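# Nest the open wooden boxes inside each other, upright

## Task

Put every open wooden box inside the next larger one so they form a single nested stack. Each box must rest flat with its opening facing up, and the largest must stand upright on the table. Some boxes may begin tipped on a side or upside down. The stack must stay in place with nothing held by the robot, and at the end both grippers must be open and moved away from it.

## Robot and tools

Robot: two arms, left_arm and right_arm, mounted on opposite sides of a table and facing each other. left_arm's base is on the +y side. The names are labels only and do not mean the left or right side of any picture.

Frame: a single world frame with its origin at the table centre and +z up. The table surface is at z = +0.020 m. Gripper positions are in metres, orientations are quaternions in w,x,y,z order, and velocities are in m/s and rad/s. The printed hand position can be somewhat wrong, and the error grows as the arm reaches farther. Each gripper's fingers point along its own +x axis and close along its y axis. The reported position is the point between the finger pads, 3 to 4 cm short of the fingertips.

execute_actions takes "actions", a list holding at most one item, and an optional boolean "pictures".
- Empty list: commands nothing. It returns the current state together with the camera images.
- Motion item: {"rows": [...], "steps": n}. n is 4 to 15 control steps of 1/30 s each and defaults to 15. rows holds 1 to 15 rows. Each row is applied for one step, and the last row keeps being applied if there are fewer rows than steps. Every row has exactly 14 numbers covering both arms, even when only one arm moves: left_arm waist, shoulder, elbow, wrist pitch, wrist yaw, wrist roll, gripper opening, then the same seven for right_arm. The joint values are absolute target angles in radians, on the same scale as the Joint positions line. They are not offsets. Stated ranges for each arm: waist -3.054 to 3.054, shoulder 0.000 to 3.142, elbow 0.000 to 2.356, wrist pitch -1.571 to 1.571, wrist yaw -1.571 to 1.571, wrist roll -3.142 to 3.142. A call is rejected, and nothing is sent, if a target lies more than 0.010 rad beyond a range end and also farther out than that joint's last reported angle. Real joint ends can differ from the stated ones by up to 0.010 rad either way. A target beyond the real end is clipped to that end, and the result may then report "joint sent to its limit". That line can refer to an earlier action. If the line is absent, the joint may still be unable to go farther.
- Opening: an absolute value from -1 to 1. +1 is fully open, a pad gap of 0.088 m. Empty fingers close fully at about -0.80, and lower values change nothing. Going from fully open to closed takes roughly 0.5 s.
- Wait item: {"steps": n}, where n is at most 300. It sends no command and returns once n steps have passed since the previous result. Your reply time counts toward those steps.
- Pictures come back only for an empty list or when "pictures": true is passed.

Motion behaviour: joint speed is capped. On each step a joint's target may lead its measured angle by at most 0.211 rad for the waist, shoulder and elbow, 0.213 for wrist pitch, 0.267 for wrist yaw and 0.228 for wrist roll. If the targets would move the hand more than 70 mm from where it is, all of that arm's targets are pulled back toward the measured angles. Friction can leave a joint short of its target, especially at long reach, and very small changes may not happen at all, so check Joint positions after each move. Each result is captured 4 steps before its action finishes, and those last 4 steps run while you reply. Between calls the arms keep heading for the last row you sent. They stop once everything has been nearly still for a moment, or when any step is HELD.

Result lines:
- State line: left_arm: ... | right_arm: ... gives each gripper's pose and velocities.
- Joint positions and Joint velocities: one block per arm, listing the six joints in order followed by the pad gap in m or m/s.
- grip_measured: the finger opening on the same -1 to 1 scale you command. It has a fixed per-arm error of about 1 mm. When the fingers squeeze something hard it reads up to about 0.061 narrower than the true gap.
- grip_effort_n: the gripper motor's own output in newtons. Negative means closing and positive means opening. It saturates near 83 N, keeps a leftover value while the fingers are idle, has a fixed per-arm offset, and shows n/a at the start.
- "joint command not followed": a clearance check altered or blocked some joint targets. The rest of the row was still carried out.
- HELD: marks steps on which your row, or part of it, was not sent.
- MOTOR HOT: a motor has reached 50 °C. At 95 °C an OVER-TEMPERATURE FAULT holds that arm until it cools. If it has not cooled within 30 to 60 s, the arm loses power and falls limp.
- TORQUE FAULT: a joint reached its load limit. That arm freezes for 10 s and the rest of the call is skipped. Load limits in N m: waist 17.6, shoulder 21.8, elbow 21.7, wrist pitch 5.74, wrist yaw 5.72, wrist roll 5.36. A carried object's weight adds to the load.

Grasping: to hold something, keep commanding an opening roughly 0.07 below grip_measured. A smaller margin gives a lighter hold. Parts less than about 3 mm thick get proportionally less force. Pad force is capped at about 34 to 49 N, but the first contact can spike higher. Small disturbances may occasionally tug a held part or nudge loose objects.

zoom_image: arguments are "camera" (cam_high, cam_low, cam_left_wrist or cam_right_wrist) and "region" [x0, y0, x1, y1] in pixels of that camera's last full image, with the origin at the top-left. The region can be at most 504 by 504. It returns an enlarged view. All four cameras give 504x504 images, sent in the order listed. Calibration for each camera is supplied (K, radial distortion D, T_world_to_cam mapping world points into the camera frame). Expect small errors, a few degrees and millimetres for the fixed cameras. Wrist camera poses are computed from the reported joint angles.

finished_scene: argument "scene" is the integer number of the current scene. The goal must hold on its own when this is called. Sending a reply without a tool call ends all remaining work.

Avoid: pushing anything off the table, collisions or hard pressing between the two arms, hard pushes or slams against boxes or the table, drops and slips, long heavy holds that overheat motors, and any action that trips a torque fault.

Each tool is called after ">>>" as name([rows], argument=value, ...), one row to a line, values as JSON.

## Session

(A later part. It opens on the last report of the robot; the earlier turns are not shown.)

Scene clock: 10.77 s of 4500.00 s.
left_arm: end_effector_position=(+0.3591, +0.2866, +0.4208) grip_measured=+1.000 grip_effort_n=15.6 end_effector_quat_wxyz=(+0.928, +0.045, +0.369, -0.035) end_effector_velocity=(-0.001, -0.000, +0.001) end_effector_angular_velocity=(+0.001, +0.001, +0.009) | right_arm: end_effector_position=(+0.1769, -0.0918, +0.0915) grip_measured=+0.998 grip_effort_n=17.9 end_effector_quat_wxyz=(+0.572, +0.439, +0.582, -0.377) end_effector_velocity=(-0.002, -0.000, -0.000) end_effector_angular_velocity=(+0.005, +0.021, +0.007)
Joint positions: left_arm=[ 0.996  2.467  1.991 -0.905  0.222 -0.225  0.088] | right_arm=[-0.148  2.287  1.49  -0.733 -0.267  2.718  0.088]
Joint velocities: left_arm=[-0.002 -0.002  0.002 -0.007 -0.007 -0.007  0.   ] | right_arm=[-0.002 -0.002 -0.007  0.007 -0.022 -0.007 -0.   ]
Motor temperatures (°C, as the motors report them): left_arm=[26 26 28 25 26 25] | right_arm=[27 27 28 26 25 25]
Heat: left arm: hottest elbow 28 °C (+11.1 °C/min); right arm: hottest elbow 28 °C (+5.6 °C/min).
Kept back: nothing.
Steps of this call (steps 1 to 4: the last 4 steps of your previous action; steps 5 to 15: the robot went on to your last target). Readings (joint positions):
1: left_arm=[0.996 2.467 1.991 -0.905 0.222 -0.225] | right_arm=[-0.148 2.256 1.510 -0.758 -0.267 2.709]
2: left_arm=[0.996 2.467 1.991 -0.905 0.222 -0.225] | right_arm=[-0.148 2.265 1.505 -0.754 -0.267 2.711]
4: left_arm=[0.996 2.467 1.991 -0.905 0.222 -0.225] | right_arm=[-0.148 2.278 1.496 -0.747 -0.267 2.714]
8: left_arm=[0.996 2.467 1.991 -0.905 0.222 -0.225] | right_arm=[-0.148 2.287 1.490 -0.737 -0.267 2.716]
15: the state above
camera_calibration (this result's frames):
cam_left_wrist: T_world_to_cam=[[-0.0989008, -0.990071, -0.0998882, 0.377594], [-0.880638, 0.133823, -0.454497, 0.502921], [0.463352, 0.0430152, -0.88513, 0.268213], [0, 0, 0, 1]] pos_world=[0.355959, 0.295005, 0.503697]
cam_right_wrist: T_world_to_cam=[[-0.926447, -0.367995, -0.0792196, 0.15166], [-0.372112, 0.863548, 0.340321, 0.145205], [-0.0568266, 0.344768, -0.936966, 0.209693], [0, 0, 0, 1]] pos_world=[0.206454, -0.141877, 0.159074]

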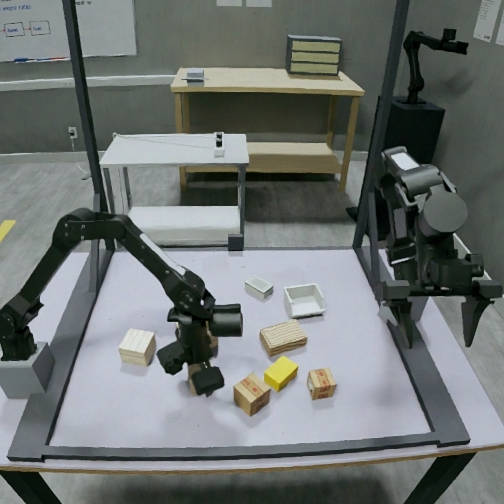

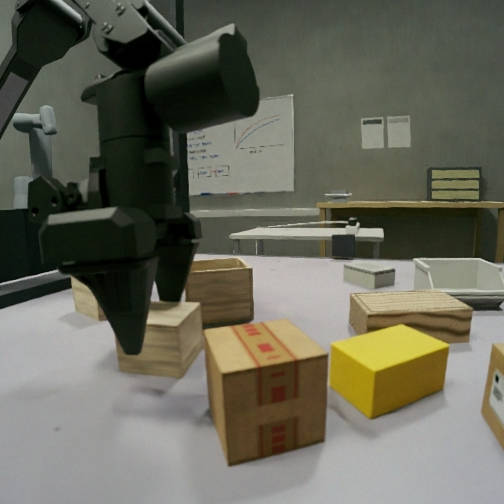

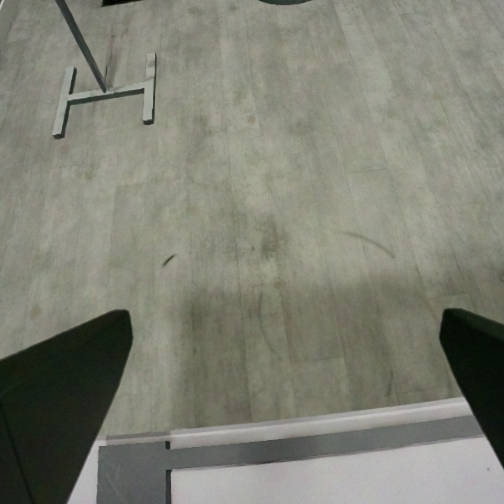

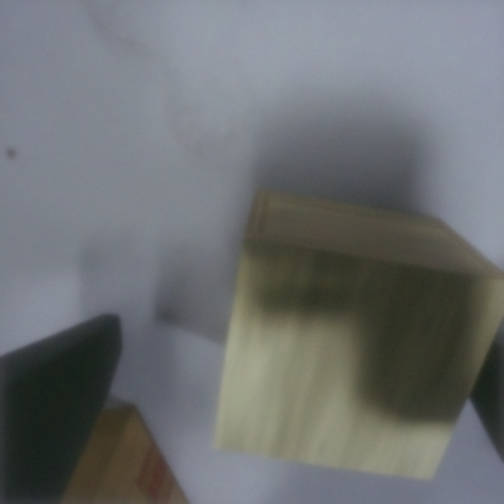

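>>> execute_actions([
  {"rows":[[1.0,2.467,1.991,-0.905,0.223,-0.225,1,-0.10,2.287,1.49,-0.73,-0.27,2.72,1],[1.0,2.467,1.991,-0.905,0.223,-0.225,1,-0.10,2.287,1.49,-0.73,-0.27,2.72,1],[1.0,2.467,1.991,-0.905,0.223,-0.225,1,-0.10,2.287,1.49,-0.73,-0.27,2.72,1],[1.0,2.467,1.991,-0.905,0.223,-0.225,1,-0.10,2.287,1.49,-0.73,-0.27,2.72,1],[1.0,2.467,1.991,-0.905,0.223,-0.225,1,-0.10,2.287,1.49,-0.73,-0.27,2.72,1],[1.0,2.467,1.991,-0.905,0.223,-0.225,1,-0.10,2.287,1.49,-0.73,-0.27,2.72,1],[1.0,2.467,1.991,-0.905,0.223,-0.225,1,-0.10,2.35,1.465,-0.67,-0.27,2.72,1]],"steps":15},
])

>>> execute_actions([
  {"steps":12},
], pictures=true)

Scene clock: 11.33 s of 4500.00 s.
left_arm: end_effector_position=(+0.3591, +0.2866, +0.4208) grip_measured=+1.000 grip_effort_n=15.1 end_effector_quat_wxyz=(+0.928, +0.045, +0.369, -0.035) end_effector_velocity=(-0.001, -0.001, -0.004) end_effector_angular_velocity=(-0.007, +0.015, +0.003) | right_arm: end_effector_position=(+0.1621, -0.0885, +0.0735) grip_measured=+0.998 grip_effort_n=17.9 end_effector_quat_wxyz=(+0.582, +0.424, +0.591, -0.364) end_effector_velocity=(+0.030, -0.057, -0.100) end_effector_angular_velocity=(-0.242, +0.021, -0.075)
Joint positions: left_arm=[ 0.996  2.467  1.991 -0.905  0.222 -0.225  0.088] | right_arm=[-0.101  2.318  1.485 -0.687 -0.267  2.718  0.088]
Joint velocities: left_arm=[-0.002  0.002 -0.002 -0.007  0.007 -0.007  0.   ] | right_arm=[-0.007  0.203 -0.105  0.051 -0.007 -0.007  0.   ]
Motor temperatures (°C, as the motors report them): left_arm=[26 26 28 25 26 25] | right_arm=[27 27 28 26 25 25]
Heat: left arm: hottest elbow 28 °C (+10.6 °C/min); right arm: hottest elbow 28 °C (+5.3 °C/min).
Steps of this call (steps 1 to 6: the robot went on to your last target; steps 7 to 17: the first 11 steps of this action). Readings (joint positions):
7: left_arm=[0.996 2.467 1.991 -0.905 0.222 -0.225] | right_arm=[-0.146 2.287 1.490 -0.732 -0.267 2.718]
8: left_arm=[0.996 2.467 1.991 -0.905 0.222 -0.225] | right_arm=[-0.142 2.287 1.490 -0.732 -0.267 2.718]
10: left_arm=[0.996 2.467 1.991 -0.905 0.222 -0.225] | right_arm=[-0.126 2.287 1.490 -0.732 -0.267 2.718]
14: left_arm=[0.996 2.467 1.991 -0.905 0.222 -0.225] | right_arm=[-0.102 2.295 1.489 -0.709 -0.267 2.718]
17: the state above

Scene clock: 11.73 s of 4500.00 s.
left_arm: end_effector_position=(+0.3591, +0.2866, +0.4208) grip_measured=+1.000 grip_effort_n=15.1 end_effector_quat_wxyz=(+0.928, +0.045, +0.369, -0.035) end_effector_velocity=(-0.003, -0.006, -0.003) end_effector_angular_velocity=(-0.025, +0.016, -0.003) | right_arm: end_effector_position=(+0.1647, -0.0919, +0.0643) grip_measured=+0.998 grip_effort_n=17.9 end_effector_quat_wxyz=(+0.583, +0.421, +0.588, -0.370) end_effector_velocity=(+0.001, -0.001, +0.003) end_effector_angular_velocity=(-0.001, +0.006, +0.015)
Joint positions: left_arm=[ 0.996  2.467  1.991 -0.905  0.222 -0.225  0.088] | right_arm=[-0.101  2.336  1.475 -0.672 -0.267  2.718  0.088]
Joint velocities: left_arm=[-0.007 -0.002 -0.002 -0.007  0.022 -0.022  0.   ] | right_arm=[-0.007 -0.007 -0.002 -0.007 -0.007 -0.022 -0.   ]
Motor temperatures (°C, as the motors report them): left_arm=[26 27 28 25 26 25] | right_arm=[27 27 28 26 25 25]
Heat: left arm: hottest elbow 28 °C (+10.2 °C/min); right arm: hottest elbow 28 °C (+5.1 °C/min).
Kept back: nothing.
Steps of this call (steps 1 to 4: the last 4 steps of your previous action; steps 5 to 12: the robot went on to your last target). Readings (joint positions):
1: left_arm=[0.996 2.467 1.991 -0.905 0.222 -0.225] | right_arm=[-0.101 2.324 1.482 -0.684 -0.267 2.718]
2: left_arm=[0.996 2.467 1.991 -0.905 0.222 -0.225] | right_arm=[-0.101 2.329 1.479 -0.682 -0.267 2.718]
4: left_arm=[0.996 2.467 1.991 -0.905 0.222 -0.225] | right_arm=[-0.101 2.335 1.475 -0.678 -0.267 2.718]
8: left_arm=[0.996 2.467 1.991 -0.905 0.222 -0.225] | right_arm=[-0.101 2.336 1.475 -0.673 -0.267 2.718]
12: the state above
camera_calibration (this result's frames):
cam_left_wrist: T_world_to_cam=[[-0.0989008, -0.990071, -0.0998882, 0.377594], [-0.880638, 0.133823, -0.454497, 0.502921], [0.463352, 0.0430152, -0.88513, 0.268213], [0, 0, 0, 1]] pos_world=[0.355959, 0.295005, 0.503697]
cam_right_wrist: T_world_to_cam=[[-0.90961, -0.409114, -0.0723549, 0.131179], [-0.409278, 0.852435, 0.32534, 0.156138], [-0.0714234, 0.325546, -0.942825, 0.184589], [0, 0, 0, 1]] pos_world=[0.196409, -0.139523, 0.132728]

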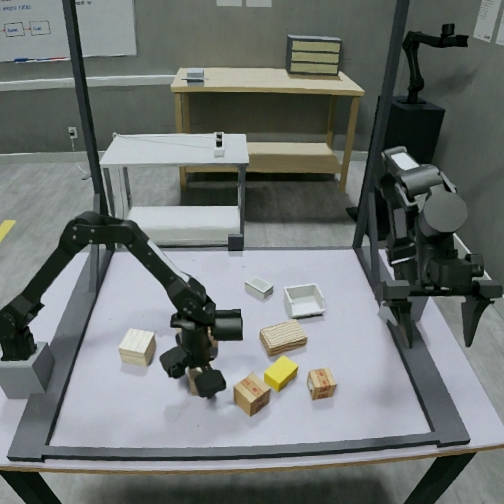

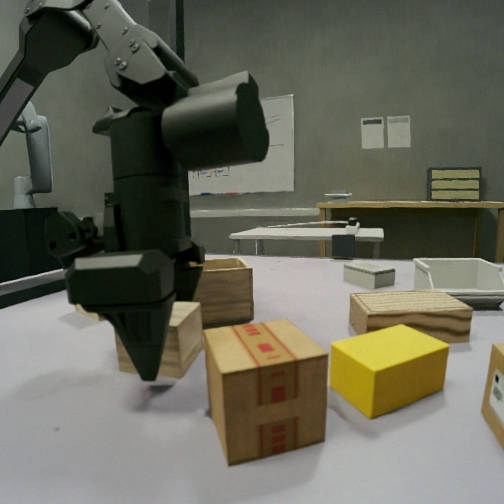

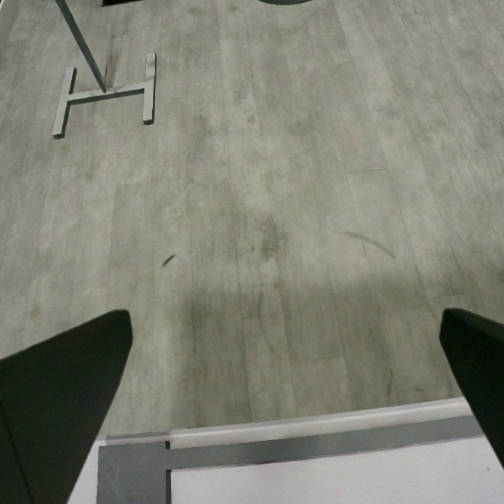

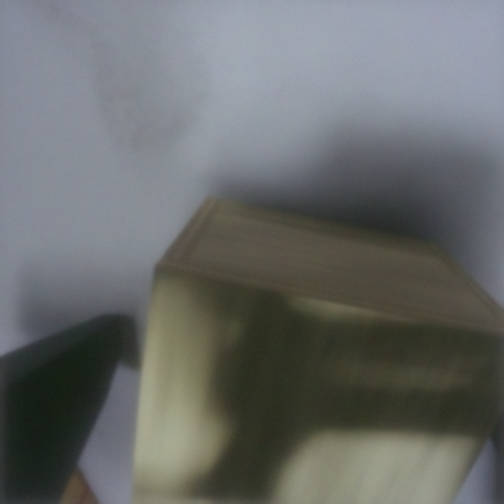

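>>> execute_actions([
  {"rows":[[1.0,2.467,1.991,-0.905,0.223,-0.225,1,-0.10,2.336,1.475,-0.67,-0.27,2.72,0.2]],"steps":15},
])

>>> execute_actions([
  {"steps":8},
])

Scene clock: 12.20 s of 4500.00 s.
left_arm: end_effector_position=(+0.3591, +0.2866, +0.4208) grip_measured=+1.000 grip_effort_n=15.1 end_effector_quat_wxyz=(+0.928, +0.045, +0.369, -0.035) end_effector_velocity=(-0.002, +0.000, -0.001) end_effector_angular_velocity=(+0.002, +0.005, +0.011) | right_arm: end_effector_position=(+0.1649, -0.0916, +0.0644) grip_measured=+0.400 grip_effort_n=-83.5 end_effector_quat_wxyz=(+0.583, +0.422, +0.588, -0.369) end_effector_velocity=(-0.001, -0.003, +0.001) end_effector_angular_velocity=(-0.016, +0.007, +0.015)
Joint positions: left_arm=[ 0.996  2.467  1.991 -0.905  0.222 -0.225  0.088] | right_arm=[-0.101  2.336  1.475 -0.671 -0.268  2.718  0.059]
Joint velocities: left_arm=[-0.002 -0.002 -0.002 -0.007 -0.007 -0.007  0.   ] | right_arm=[-0.002 -0.002  0.002 -0.022 -0.007 -0.022 -0.   ]
Motor temperatures (°C, as the motors report them): left_arm=[26 27 28 25 26 25] | right_arm=[27 28 28 26 25 25]
Heat: left arm: hottest elbow 28 °C (+9.8 °C/min); right arm: hottest shoulder 28 °C (+4.9 °C/min).
Steps of this call (steps 1 to 3: the robot went on to your last target; steps 4 to 14: the first 11 steps of this action). Readings (joint positions):
4: left_arm=[0.996 2.467 1.991 -0.905 0.222 -0.225] | right_arm=[-0.101 2.336 1.475 -0.672 -0.267 2.718]
5: left_arm=[0.996 2.467 1.991 -0.905 0.222 -0.225] | right_arm=[-0.101 2.336 1.475 -0.672 -0.267 2.718]
7: left_arm=[0.996 2.467 1.991 -0.905 0.222 -0.225] | right_arm=[-0.101 2.336 1.475 -0.672 -0.267 2.718]
11: left_arm=[0.996 2.467 1.991 -0.905 0.222 -0.225] | right_arm=[-0.101 2.336 1.475 -0.671 -0.268 2.718]
14: the state above

Scene clock: 12.47 s of 4500.00 s.
left_arm: end_effector_position=(+0.3591, +0.2866, +0.4208) grip_measured=+1.000 grip_effort_n=15.1 end_effector_quat_wxyz=(+0.928, +0.045, +0.369, -0.035) end_effector_velocity=(-0.001, -0.001, +0.003) end_effector_angular_velocity=(-0.000, -0.013, +0.004) | right_arm: end_effector_position=(+0.1649, -0.0916, +0.0644) grip_measured=+0.400 grip_effort_n=-83.5 end_effector_quat_wxyz=(+0.583, +0.422, +0.588, -0.369) end_effector_velocity=(-0.002, -0.007, -0.001) end_effector_angular_velocity=(-0.024, +0.023, -0.001)
Joint positions: left_arm=[ 0.996  2.467  1.991 -0.905  0.222 -0.225  0.088] | right_arm=[-0.101  2.336  1.475 -0.671 -0.268  2.718  0.059]
Joint velocities: left_arm=[-0.002 -0.007 -0.002  0.007 -0.007 -0.007  0.   ] | right_arm=[-0.002 -0.002 -0.007 -0.022 -0.022 -0.007 -0.   ]
Motor temperatures (°C, as the motors report them): left_arm=[26 27 28 25 26 25] | right_arm=[27 28 28 26 25 25]
Heat: left arm: hottest elbow 28 °C (+9.6 °C/min); right arm: hottest shoulder 28 °C (+4.8 °C/min).
Kept back: nothing.
Steps of this call (steps 1 to 4: the last 4 steps of your previous action; steps 5 to 8: the robot went on to your last target). Readings (joint positions):
1: left_arm=[0.996 2.467 1.991 -0.905 0.222 -0.225] | right_arm=[-0.101 2.336 1.475 -0.671 -0.268 2.718]
2: left_arm=[0.996 2.467 1.991 -0.905 0.222 -0.225] | right_arm=[-0.101 2.336 1.475 -0.671 -0.268 2.718]
4: left_arm=[0.996 2.467 1.991 -0.905 0.222 -0.225] | right_arm=[-0.101 2.336 1.475 -0.671 -0.268 2.718]
8: the state above

>>> execute_actions([
  {"rows":[[1.0,2.467,1.991,-0.905,0.223,-0.225,1,-0.10,2.1,1.5,-0.9,-0.27,2.72,0.33],[1.0,2.467,1.991,-0.905,0.223,-0.225,1,-0.10,2.1,1.5,-0.9,-0.27,2.72,0.33],[1.0,2.467,1.991,-0.905,0.223,-0.225,1,-0.10,2.1,1.5,-0.9,-0.27,2.72,0.33],[1.0,2.467,1.991,-0.905,0.223,-0.225,1,-0.10,2.1,1.5,-0.9,-0.27,2.72,0.33],[1.0,2.467,1.991,-0.905,0.223,-0.225,1,-0.10,2.1,1.5,-0.9,-0.27,2.72,0.33],[1.0,2.467,1.991,-0.905,0.223,-0.225,1,-0.10,2.1,1.5,-0.9,-0.27,2.72,0.33],[1.0,2.467,1.991,-0.905,0.223,-0.225,1,0,2.1,1.3,0,0,3.13,0.33]],"steps":15},
])

>>> execute_actions([
  {"rows":[[1.0,2.467,1.991,-0.905,0.223,-0.225,1,0,2.2,0.85,1.0,0,3.13,0.33]],"steps":15},
])

>>> execute_actions([
  {"steps":30},
], pictures=true)

Scene clock: 13.47 s of 4500.00 s.
left_arm: end_effector_position=(+0.3591, +0.2866, +0.4208) grip_measured=+1.000 grip_effort_n=15.1 end_effector_quat_wxyz=(+0.928, +0.045, +0.369, -0.035) end_effector_velocity=(-0.004, +0.001, -0.003) end_effector_angular_velocity=(-0.008, +0.019, +0.026) | right_arm: end_effector_position=(+0.1432, -0.0841, +0.1319) grip_measured=+0.400 grip_effort_n=-83.5 end_effector_quat_wxyz=(+0.553, +0.547, +0.543, -0.314) end_effector_velocity=(-0.072, +0.073, -0.166) end_effector_angular_velocity=(+0.876, -0.138, -0.875)
Joint positions: left_arm=[ 0.996  2.467  1.991 -0.905  0.222 -0.225  0.088] | right_arm=[-0.032  2.091  1.373 -0.616 -0.075  2.962  0.059]
Joint velocities: left_arm=[-0.002 -0.002 -0.002 -0.022 -0.007 -0.022  0.   ] | right_arm=[ 0.457  0.061 -0.652  1.399  0.52   1.473  0.   ]
Motor temperatures (°C, as the motors report them): left_arm=[26 27 28 25 26 25] | right_arm=[27 28 28 26 25 25]
Heat: left arm: hottest elbow 28 °C (+8.9 °C/min); right arm: hottest shoulder 28 °C (+4.5 °C/min).
Steps of this call (steps 1 to 15: the robot went on to your last target; steps 16 to 19: nothing new was sent; steps 20 to 30: the first 11 steps of this action). Readings (joint positions):
20: left_arm=[0.996 2.467 1.991 -0.905 0.222 -0.225] | right_arm=[-0.101 2.324 1.476 -0.682 -0.268 2.718]
21: left_arm=[0.996 2.467 1.991 -0.905 0.222 -0.225] | right_arm=[-0.101 2.305 1.476 -0.732 -0.268 2.718]
23: left_arm=[0.996 2.467 1.991 -0.905 0.222 -0.225] | right_arm=[-0.101 2.245 1.476 -0.805 -0.268 2.719]
27: left_arm=[0.996 2.467 1.991 -0.905 0.222 -0.225] | right_arm=[-0.083 2.114 1.444 -0.757 -0.171 2.806]
30: the state above

Scene clock: 13.97 s of 4500.00 s.
left_arm: end_effector_position=(+0.3591, +0.2866, +0.4208) grip_measured=+1.000 grip_effort_n=15.1 end_effector_quat_wxyz=(+0.928, +0.045, +0.369, -0.035) end_effector_velocity=(-0.004, +0.000, -0.006) end_effector_angular_velocity=(-0.006, +0.028, +0.008) | right_arm: end_effector_position=(+0.1780, -0.0870, +0.0700) grip_measured=+0.395 grip_effort_n=-83.5 end_effector_quat_wxyz=(+0.444, +0.656, +0.555, -0.253) end_effector_velocity=(+0.045, -0.095, -0.159) end_effector_angular_velocity=(+0.463, -0.150, +0.165)
Joint positions: left_arm=[ 0.996  2.467  1.991 -0.905  0.222 -0.225  0.088] | right_arm=[-0.039  2.138  0.981  0.101  0.002  3.134  0.058]
Joint velocities: left_arm=[-0.002 -0.002 -0.007 -0.022  0.007 -0.007  0.   ] | right_arm=[ 0.066  0.227 -0.974  1.692  0.154 -0.037 -0.001]
Motor temperatures (°C, as the motors report them): left_arm=[26 27 28 25 26 25] | right_arm=[27 28 28 26 25 25]
Heat: left arm: hottest elbow 28 °C (+8.6 °C/min); right arm: hottest shoulder 28 °C (+4.3 °C/min).
Steps of this call (steps 1 to 4: the last 4 steps of your previous action; steps 5 to 15: the first 11 steps of this action). Readings (joint positions):
5: left_arm=[0.996 2.467 1.991 -0.905 0.222 -0.225] | right_arm=[0.000 2.108 1.301 -0.375 -0.023 3.088]
6: left_arm=[0.996 2.467 1.991 -0.905 0.222 -0.225] | right_arm=[-0.000 2.109 1.278 -0.326 -0.019 3.096]
8: left_arm=[0.996 2.467 1.991 -0.905 0.222 -0.225] | right_arm=[-0.000 2.120 1.219 -0.253 -0.015 3.107]
12: left_arm=[0.996 2.467 1.991 -0.905 0.222 -0.225] | right_arm=[-0.024 2.138 1.072 -0.062 -0.016 3.132]
15: the state above

Scene clock: 14.97 s of 4500.00 s.
left_arm: end_effector_position=(+0.3591, +0.2866, +0.4208) grip_measured=+1.000 grip_effort_n=15.6 end_effector_quat_wxyz=(+0.928, +0.045, +0.369, -0.035) end_effector_velocity=(-0.002, -0.003, -0.000) end_effector_angular_velocity=(+0.015, +0.001, -0.005) | right_arm: end_effector_position=(+0.1337, -0.0160, +0.1470) grip_measured=+0.351 grip_effort_n=-83.5 end_effector_quat_wxyz=(+0.226, +0.691, +0.686, -0.004) end_effector_velocity=(+0.000, +0.001, +0.007) end_effector_angular_velocity=(+0.029, -0.017, +0.016)
Joint positions: left_arm=[ 0.996  2.467  1.991 -0.905  0.222 -0.225  0.088] | right_arm=[-0.     2.192  0.857  0.996  0.003  3.131  0.056]
Joint velocities: left_arm=[-0.007 -0.002  0.002 -0.007 -0.007  0.007  0.   ] | right_arm=[-0.007 -0.002 -0.007  0.037 -0.007 -0.022 -0.   ]
Motor temperatures (°C, as the motors report them): left_arm=[26 27 28 25 26 25] | right_arm=[27 28 28 26 25 25]
Heat: left arm: hottest elbow 28 °C (+8.0 °C/min); right arm: hottest shoulder 28 °C (+4.0 °C/min).
Kept back: nothing.
Steps of this call (steps 1 to 4: the last 4 steps of your previous action; steps 5 to 30: the robot went on to your last target). Readings (joint positions):
1: left_arm=[0.996 2.467 1.991 -0.905 0.222 -0.225] | right_arm=[-0.035 2.147 0.952 0.148 0.004 3.133]
2: left_arm=[0.996 2.467 1.991 -0.905 0.222 -0.225] | right_arm=[-0.030 2.155 0.926 0.204 0.010 3.135]
4: left_arm=[0.996 2.467 1.991 -0.905 0.222 -0.225] | right_arm=[-0.026 2.159 0.895 0.294 0.011 3.132]
8: left_arm=[0.996 2.467 1.991 -0.905 0.222 -0.225] | right_arm=[-0.010 2.182 0.868 0.487 0.003 3.131]
30: the state above
camera_calibration (this result's frames):
cam_left_wrist: T_world_to_cam=[[-0.0989008, -0.990071, -0.0998882, 0.377594], [-0.880638, 0.133823, -0.454497, 0.502921], [0.463352, 0.0430152, -0.88513, 0.268213], [0, 0, 0, 1]] pos_world=[0.355959, 0.295005, 0.503697]
cam_right_wrist: T_world_to_cam=[[-0.936546, -0.0445005, -0.347708, 0.189928], [-0.349268, 0.0338983, 0.936409, -0.0591269], [-0.029884, 0.998434, -0.0472899, 0.109223], [0, 0, 0, 1]] pos_world=[0.16049, -0.0985958, 0.126572]

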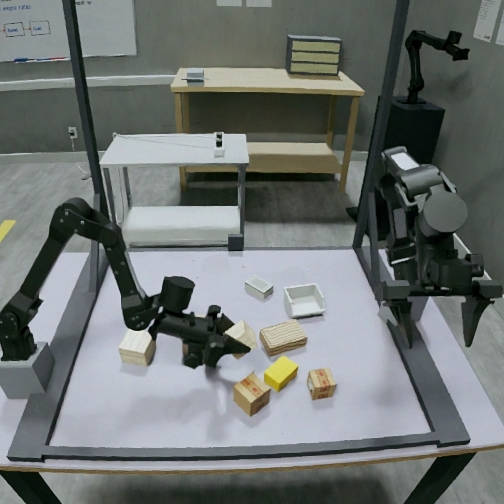

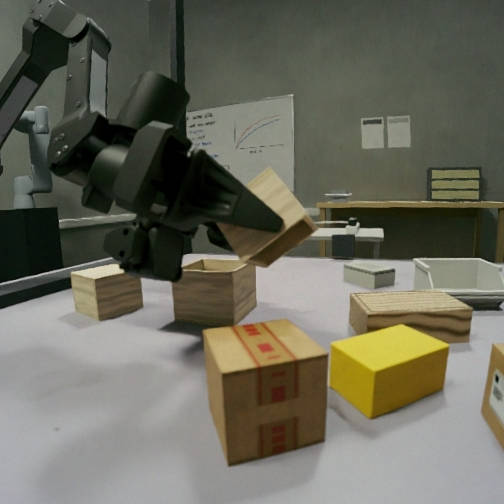

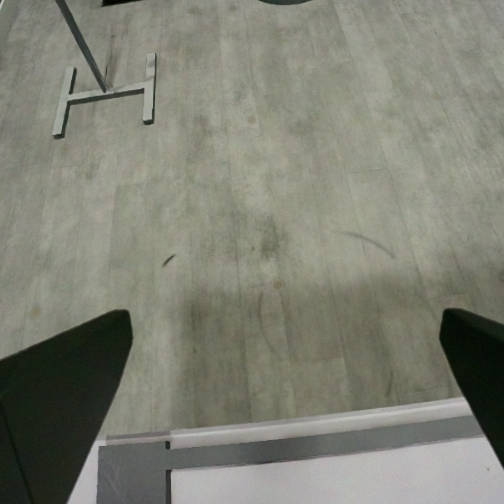

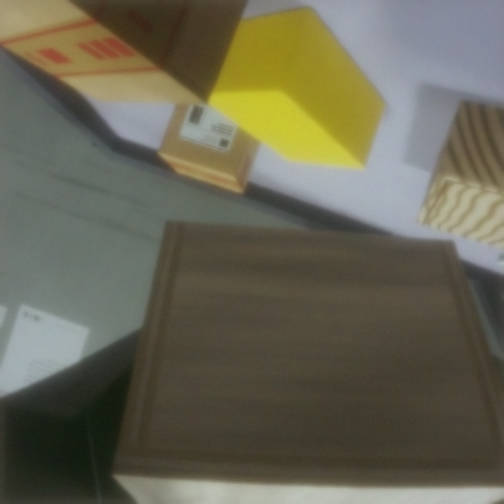

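>>> zoom_image(camera="cam_low", region=[150, 130, 350, 300])

>>> zoom_image(camera="cam_high", region=[110, 270, 330, 420])

Region (150, 130, 350, 300) of cam_low's 504x504 image, scaled by 2.520, with more detail than that image has; it fills the top 428 rows of this view, and the rest is white.

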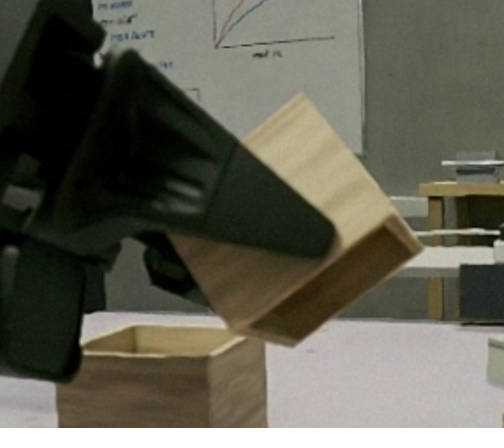

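Region (110, 270, 330, 420) of cam_high's 504x504 image, scaled by 2.291, with more detail than that image has; it fills the top 344 rows of this view, and the rest is white.

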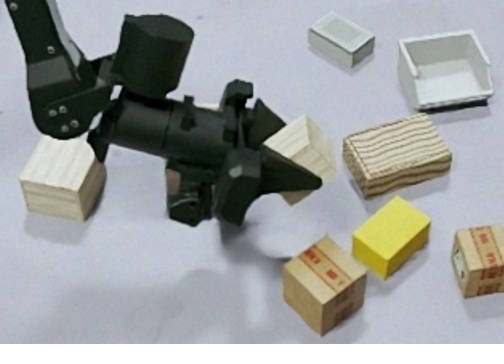

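>>> execute_actions([
  {"rows":[[1.0,2.467,1.991,-0.905,0.223,-0.225,1,0,2.192,0.857,1.55,0,3.13,0.28]],"steps":15},
])

>>> execute_actions([
  {"steps":15},
], pictures=true)

Scene clock: 15.70 s of 4500.00 s.
left_arm: end_effector_position=(+0.3591, +0.2866, +0.4208) grip_measured=+1.000 grip_effort_n=15.1 end_effector_quat_wxyz=(+0.928, +0.045, +0.369, -0.035) end_effector_velocity=(+0.001, +0.001, +0.001) end_effector_angular_velocity=(+0.010, -0.013, +0.016) | right_arm: end_effector_position=(+0.1028, -0.0078, +0.2453) grip_measured=+0.351 grip_effort_n=-83.5 end_effector_quat_wxyz=(+0.056, +0.674, +0.719, +0.161) end_effector_velocity=(-0.046, -0.022, +0.153) end_effector_angular_velocity=(+0.643, +0.036, +0.206)
Joint positions: left_arm=[ 0.996  2.467  1.991 -0.905  0.222 -0.225  0.088] | right_arm=[-0.     2.193  0.855  1.481  0.003  3.131  0.056]
Joint velocities: left_arm=[-0.002 -0.002 -0.002  0.007 -0.022 -0.007  0.   ] | right_arm=[-0.002 -0.051  0.002  0.623 -0.007  0.007 -0.   ]
Motor temperatures (°C, as the motors report them): left_arm=[26 27 28 25 26 25] | right_arm=[27 28 28 26 25 25]
Heat: left arm: hottest elbow 28 °C (+7.6 °C/min); right arm: hottest shoulder 28 °C (+3.8 °C/min).
Steps of this call (steps 1 to 11: the robot went on to your last target; steps 12 to 22: the first 11 steps of this action). Readings (joint positions):
12: left_arm=[0.996 2.467 1.991 -0.905 0.222 -0.225] | right_arm=[-0.000 2.192 0.857 1.021 0.003 3.131]
13: left_arm=[0.996 2.467 1.991 -0.905 0.222 -0.225] | right_arm=[-0.000 2.196 0.855 1.073 0.003 3.131]
15: left_arm=[0.996 2.467 1.991 -0.905 0.222 -0.225] | right_arm=[-0.000 2.196 0.854 1.175 0.003 3.131]
19: left_arm=[0.996 2.467 1.991 -0.905 0.222 -0.225] | right_arm=[-0.000 2.195 0.855 1.371 0.003 3.131]
22: the state above

Scene clock: 16.20 s of 4500.00 s.
left_arm: end_effector_position=(+0.3591, +0.2866, +0.4208) grip_measured=+1.000 grip_effort_n=15.1 end_effector_quat_wxyz=(+0.928, +0.045, +0.369, -0.035) end_effector_velocity=(-0.001, +0.003, -0.002) end_effector_angular_velocity=(+0.011, +0.005, +0.023) | right_arm: end_effector_position=(+0.0986, -0.0105, +0.2593) grip_measured=+0.351 grip_effort_n=-83.5 end_effector_quat_wxyz=(+0.031, +0.669, +0.720, +0.183) end_effector_velocity=(+0.003, -0.001, -0.002) end_effector_angular_velocity=(-0.011, -0.009, -0.005)
Joint positions: left_arm=[ 0.996  2.467  1.991 -0.905  0.222 -0.225  0.088] | right_arm=[-0.     2.192  0.855  1.547  0.003  3.131  0.056]
Joint velocities: left_arm=[-0.002 -0.002 -0.007 -0.007 -0.022 -0.007  0.   ] | right_arm=[-0.007 -0.002 -0.007 -0.007 -0.007 -0.007 -0.   ]
Motor temperatures (°C, as the motors report them): left_arm=[26 28 28 25 26 25] | right_arm=[27 28 28 26 25 25]
Heat: left arm: hottest shoulder 28 °C (+7.4 °C/min); right arm: hottest shoulder 28 °C (+3.7 °C/min).
Kept back: nothing.
Steps of this call (steps 1 to 4: the last 4 steps of your previous action; steps 5 to 15: the robot went on to your last target). Readings (joint positions):
1: left_arm=[0.996 2.467 1.991 -0.905 0.222 -0.225] | right_arm=[-0.000 2.192 0.855 1.498 0.003 3.131]
2: left_arm=[0.996 2.467 1.991 -0.905 0.222 -0.225] | right_arm=[-0.000 2.192 0.855 1.510 0.003 3.131]
4: left_arm=[0.996 2.467 1.991 -0.905 0.222 -0.225] | right_arm=[-0.000 2.192 0.855 1.524 0.003 3.131]
8: left_arm=[0.996 2.467 1.991 -0.905 0.222 -0.225] | right_arm=[-0.000 2.192 0.855 1.542 0.003 3.131]
15: the state above
camera_calibration (this result's frames):
cam_left_wrist: T_world_to_cam=[[-0.0989008, -0.990071, -0.0998882, 0.377594], [-0.880638, 0.133823, -0.454497, 0.502921], [0.463352, 0.0430152, -0.88513, 0.268213], [0, 0, 0, 1]] pos_world=[0.355959, 0.295005, 0.503697]
cam_right_wrist: T_world_to_cam=[[-0.939928, -0.0161355, -0.34099, 0.195197], [-0.289577, -0.491279, 0.821456, -0.158354], [-0.180776, 0.870853, 0.457095, -0.00925795], [0, 0, 0, 1]] pos_world=[0.135942, -0.0665841, 0.200873]

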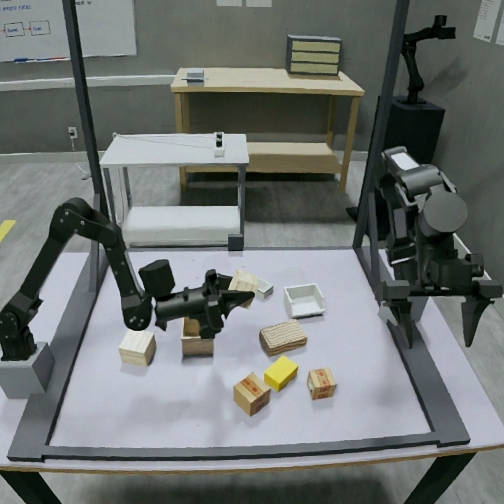

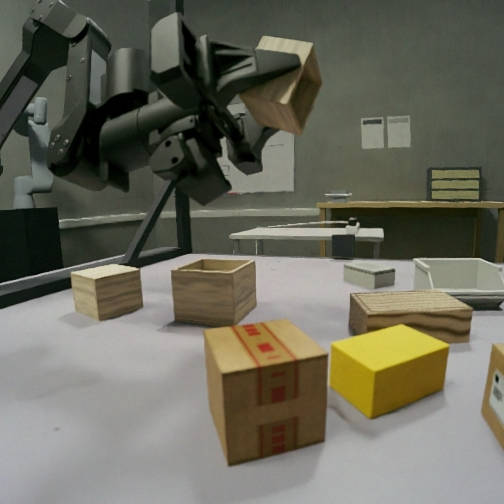

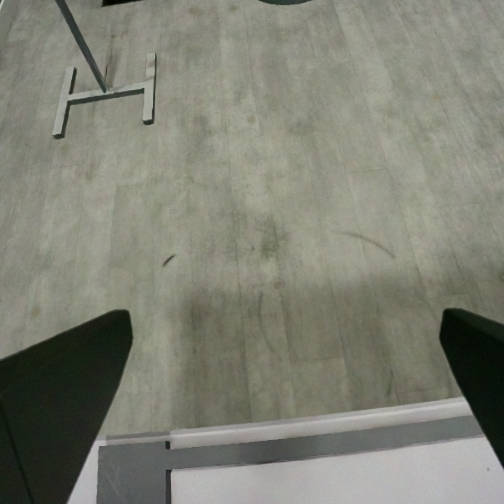

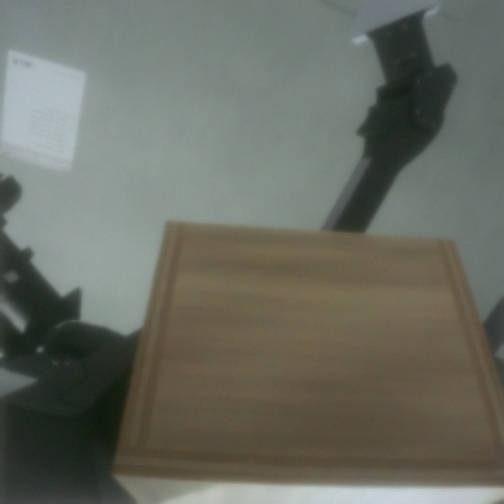

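>>> execute_actions([
  {"rows":[[1.0,2.467,1.991,-0.905,0.223,-0.225,1,0,2.7,1.0,1.55,0,3.13,0.28]],"steps":15},
])

>>> execute_actions([
  {"steps":20},
], pictures=true)

Scene clock: 17.00 s of 4500.00 s.
left_arm: end_effector_position=(+0.3591, +0.2866, +0.4208) grip_measured=+1.000 grip_effort_n=15.1 end_effector_quat_wxyz=(+0.928, +0.045, +0.369, -0.035) end_effector_velocity=(-0.002, -0.002, -0.002) end_effector_angular_velocity=(+0.005, +0.006, +0.007) | right_arm: end_effector_position=(+0.1416, +0.0049, +0.1184) grip_measured=+0.351 grip_effort_n=-83.5 end_effector_quat_wxyz=(+0.121, +0.685, +0.711, +0.099) end_effector_velocity=(+0.146, -0.082, -0.457) end_effector_angular_velocity=(-0.894, -0.048, -0.272)
Joint positions: left_arm=[ 0.996  2.467  1.991 -0.905  0.222 -0.225  0.088] | right_arm=[-0.     2.571  0.982  1.551  0.003  3.131  0.056]
Joint velocities: left_arm=[-0.007 -0.002 -0.002 -0.007 -0.007 -0.007  0.   ] | right_arm=[-0.002  1.009  0.095 -0.022 -0.007 -0.007 -0.   ]
Motor temperatures (°C, as the motors report them): left_arm=[26 28 28 25 26 25] | right_arm=[27 29 28 26 25 25]
Heat: left arm: hottest shoulder 28 °C (+7.1 °C/min); right arm: hottest shoulder 29 °C (+7.1 °C/min).
Steps of this call (steps 1 to 13: the robot went on to your last target; steps 14 to 24: the first 11 steps of this action). Readings (joint positions):
14: left_arm=[0.996 2.467 1.991 -0.905 0.222 -0.225] | right_arm=[-0.000 2.211 0.866 1.556 0.003 3.131]
15: left_arm=[0.996 2.467 1.991 -0.905 0.222 -0.225] | right_arm=[-0.000 2.246 0.900 1.566 0.003 3.131]
17: left_arm=[0.996 2.467 1.991 -0.905 0.222 -0.225] | right_arm=[-0.000 2.324 0.959 1.554 0.003 3.131]
21: left_arm=[0.996 2.467 1.991 -0.905 0.222 -0.225] | right_arm=[-0.000 2.468 0.975 1.551 0.003 3.131]
24: the state above

Scene clock: 17.67 s of 4500.00 s.
left_arm: end_effector_position=(+0.3591, +0.2866, +0.4208) grip_measured=+1.000 grip_effort_n=15.1 end_effector_quat_wxyz=(+0.928, +0.045, +0.369, -0.035) end_effector_velocity=(-0.002, -0.002, -0.002) end_effector_angular_velocity=(-0.006, +0.007, +0.017) | right_arm: end_effector_position=(+0.1532, +0.0052, +0.1002) grip_measured=+0.351 grip_effort_n=-83.5 end_effector_quat_wxyz=(+0.127, +0.690, +0.706, +0.093) end_effector_velocity=(-0.004, -0.001, -0.002) end_effector_angular_velocity=(-0.014, +0.008, +0.021)
Joint positions: left_arm=[ 0.996  2.467  1.991 -0.905  0.222 -0.225  0.088] | right_arm=[-0.011  2.636  1.011  1.567  0.004  3.132  0.056]
Joint velocities: left_arm=[-0.007 -0.002 -0.002 -0.007 -0.007 -0.022  0.   ] | right_arm=[ 0.002 -0.002 -0.002 -0.007 -0.022  0.007  0.   ]
Motor temperatures (°C, as the motors report them): left_arm=[26 28 29 25 26 25] | right_arm=[27 29 28 26 25 25]
Heat: left arm: hottest elbow 29 °C (+10.2 °C/min); right arm: hottest shoulder 29 °C (+6.8 °C/min).
Kept back: nothing.
Steps of this call (steps 1 to 4: the last 4 steps of your previous action; steps 5 to 20: the robot went on to your last target). Readings (joint positions):
1: left_arm=[0.996 2.467 1.991 -0.905 0.222 -0.225] | right_arm=[-0.000 2.602 0.985 1.551 0.003 3.132]
2: left_arm=[0.996 2.467 1.991 -0.905 0.222 -0.225] | right_arm=[-0.004 2.614 0.987 1.563 0.004 3.132]
4: left_arm=[0.996 2.467 1.991 -0.905 0.222 -0.225] | right_arm=[-0.008 2.626 0.999 1.567 0.004 3.132]
8: left_arm=[0.996 2.467 1.991 -0.905 0.222 -0.225] | right_arm=[-0.010 2.633 1.008 1.567 0.004 3.132]
20: the state above
camera_calibration (this result's frames):
cam_left_wrist: T_world_to_cam=[[-0.0989008, -0.990071, -0.0998882, 0.377594], [-0.880638, 0.133823, -0.454497, 0.502921], [0.463352, 0.0430152, -0.88513, 0.268213], [0, 0, 0, 1]] pos_world=[0.355959, 0.295005, 0.503697]
cam_right_wrist: T_world_to_cam=[[-0.938279, -0.0176504, -0.345429, 0.192782], [-0.331116, -0.242833, 0.911808, -0.0080757], [-0.0999753, 0.969908, 0.222, 0.0703107], [0, 0, 0, 1]] pos_world=[0.185238, -0.0667533, 0.0583469]

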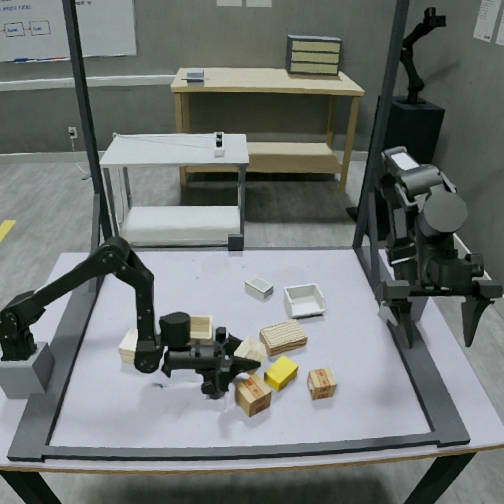

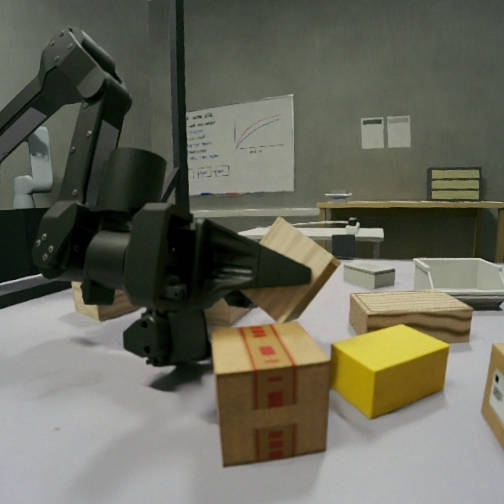

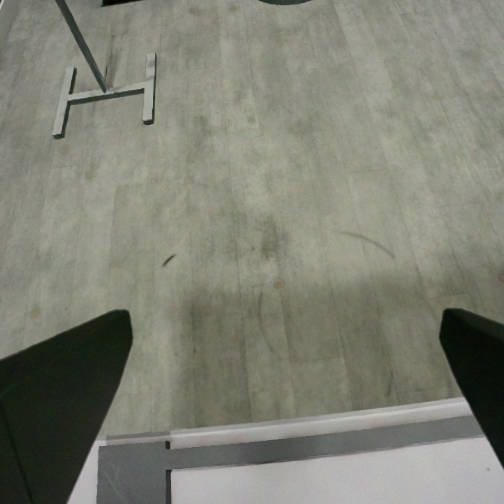

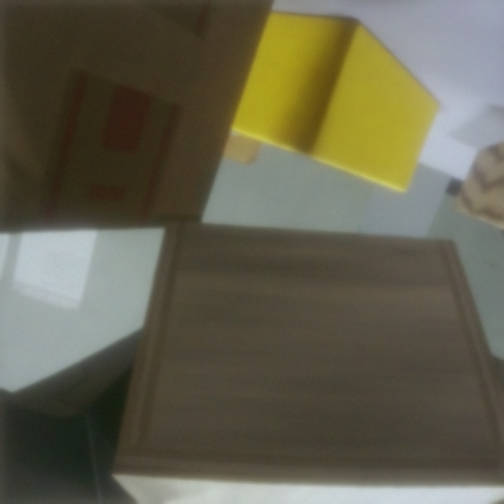

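>>> execute_actions([
  {"rows":[[1.0,2.467,1.991,-0.905,0.223,-0.225,1,0,2.4,0.9,1.55,0,3.13,0.28],[1.0,2.467,1.991,-0.905,0.223,-0.225,1,0,2.4,0.9,1.55,0,3.13,0.28],[1.0,2.467,1.991,-0.905,0.223,-0.225,1,0,2.4,0.9,1.55,0,3.13,0.28],[1.0,2.467,1.991,-0.905,0.223,-0.225,1,0,2.4,0.9,1.55,0,3.13,0.28],[1.0,2.467,1.991,-0.905,0.223,-0.225,1,0,2.4,0.9,1.55,0,3.13,0.28],[1.0,2.467,1.991,-0.905,0.223,-0.225,1,0,2.4,0.9,1.55,0,3.13,0.28],[1.0,2.467,1.991,-0.905,0.223,-0.225,1,0,2.4,0.9,1.55,0,3.13,0.28],[1.0,2.467,1.991,-0.905,0.223,-0.225,1,0,2.4,0.9,1.55,0,3.13,0.28],[1.0,2.467,1.991,-0.905,0.223,-0.225,1,-0.3,2.4,0.7,1.55,0,0.05,0.28]],"steps":15},
])

>>> execute_actions([
  {"steps":75},
], pictures=true)

Scene clock: 18.90 s of 4500.00 s.
left_arm: end_effector_position=(+0.3591, +0.2866, +0.4208) grip_measured=+1.000 grip_effort_n=15.6 end_effector_quat_wxyz=(+0.928, +0.045, +0.369, -0.035) end_effector_velocity=(-0.002, +0.000, -0.001) end_effector_angular_velocity=(-0.009, +0.006, +0.021) | right_arm: end_effector_position=(+0.1462, -0.0090, +0.1745) grip_measured=+0.351 grip_effort_n=-83.5 end_effector_quat_wxyz=(+0.125, +0.690, +0.697, +0.152) end_effector_velocity=(+0.443, -0.169, -0.069) end_effector_angular_velocity=(-0.431, -0.934, -1.005)
Joint positions: left_arm=[ 0.996  2.467  1.991 -0.905  0.222 -0.225  0.088] | right_arm=[-0.043  2.403  0.868  1.561 -0.006  3.049  0.056]
Joint velocities: left_arm=[-0.002 -0.002 -0.002 -0.007 -0.007 -0.022  0.   ] | right_arm=[-0.803 -0.046 -0.74  -0.022 -0.007 -0.945 -0.   ]
Motor temperatures (°C, as the motors report them): left_arm=[27 28 29 25 26 25] | right_arm=[27 29 28 26 25 25]
Heat: left arm: hottest elbow 29 °C (+9.5 °C/min); right arm: hottest shoulder 29 °C (+6.3 °C/min).
Steps of this call (steps 1 to 15: the robot went on to your last target; steps 16 to 26: nothing new was sent; steps 27 to 37: the first 11 steps of this action). Readings (joint positions):
27: left_arm=[0.996 2.467 1.991 -0.905 0.222 -0.225] | right_arm=[-0.011 2.614 1.003 1.561 0.004 3.132]
28: left_arm=[0.996 2.467 1.991 -0.905 0.222 -0.225] | right_arm=[-0.010 2.584 0.978 1.538 0.004 3.132]
30: left_arm=[0.996 2.467 1.991 -0.905 0.222 -0.225] | right_arm=[-0.005 2.525 0.932 1.542 0.004 3.132]
34: left_arm=[0.996 2.467 1.991 -0.905 0.222 -0.225] | right_arm=[-0.002 2.430 0.921 1.555 0.004 3.132]
37: the state above

Scene clock: 21.40 s of 4500.00 s.
left_arm: end_effector_position=(+0.3591, +0.2866, +0.4208) grip_measured=+1.000 grip_effort_n=15.1 end_effector_quat_wxyz=(+0.928, +0.045, +0.369, -0.035) end_effector_velocity=(-0.000, +0.000, -0.001) end_effector_angular_velocity=(+0.002, +0.005, +0.011) | right_arm: end_effector_position=(+0.2712, -0.0649, +0.1653) grip_measured=+0.352 grip_effort_n=-83.5 end_effector_quat_wxyz=(+0.792, -0.109, -0.050, +0.599) end_effector_velocity=(+0.000, +0.001, -0.001) end_effector_angular_velocity=(-0.019, -0.017, +0.002)
Joint positions: left_arm=[ 0.996  2.467  1.991 -0.905  0.222 -0.225  0.088] | right_arm=[-0.298  2.403  0.708  1.55   0.001  0.053  0.056]
Joint velocities: left_arm=[-0.002  0.002  0.002 -0.007 -0.007 -0.007  0.   ] | right_arm=[-0.002 -0.007  0.002 -0.022 -0.007 -0.022 -0.   ]
Motor temperatures (°C, as the motors report them): left_arm=[27 29 29 25 26 25] | right_arm=[27 29 28 27 25 25]
Heat: left arm: hottest shoulder 29 °C (+8.4 °C/min); right arm: hottest shoulder 29 °C (+5.6 °C/min).
Kept back: nothing.
Steps of this call (steps 1 to 4: the last 4 steps of your previous action; steps 5 to 75: the robot went on to your last target). Readings (joint positions):
1: left_arm=[0.996 2.467 1.991 -0.905 0.222 -0.225] | right_arm=[-0.072 2.403 0.844 1.557 -0.006 3.017]
2: left_arm=[0.996 2.467 1.991 -0.905 0.222 -0.225] | right_arm=[-0.104 2.403 0.821 1.550 -0.006 2.984]
4: left_arm=[0.996 2.467 1.991 -0.905 0.222 -0.225] | right_arm=[-0.173 2.403 0.778 1.548 -0.006 2.903]
8: left_arm=[0.996 2.467 1.991 -0.905 0.222 -0.225] | right_arm=[-0.280 2.403 0.727 1.550 0.001 2.693]
75: the state above
camera_calibration (this result's frames):
cam_left_wrist: T_world_to_cam=[[-0.0989008, -0.990071, -0.0998882, 0.377594], [-0.880638, 0.133823, -0.454497, 0.502921], [0.463352, 0.0430152, -0.88513, 0.268213], [0, 0, 0, 1]] pos_world=[0.355959, 0.295005, 0.503697]
cam_right_wrist: T_world_to_cam=[[0.932064, -0.239996, 0.2714, -0.298907], [0.162371, -0.392953, -0.90511, 0.111347], [0.32387, 0.887688, -0.327289, 0.106162], [0, 0, 0, 1]] pos_world=[0.226138, -0.122221, 0.216651]

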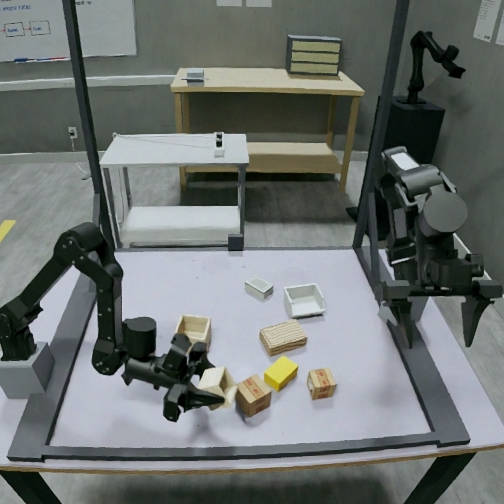

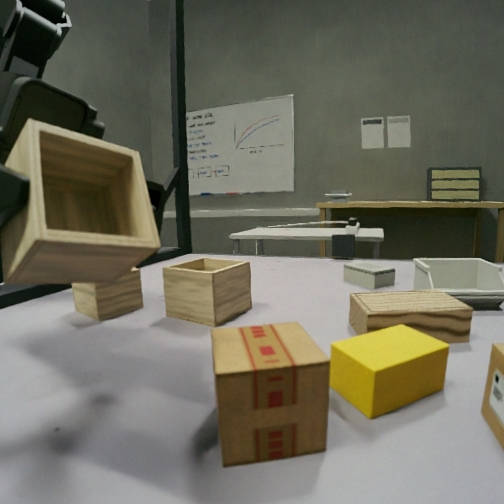

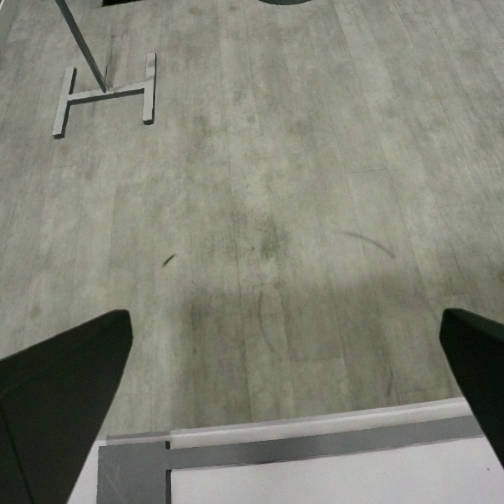

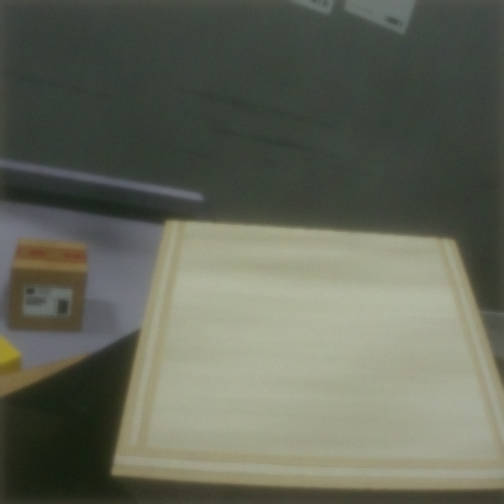

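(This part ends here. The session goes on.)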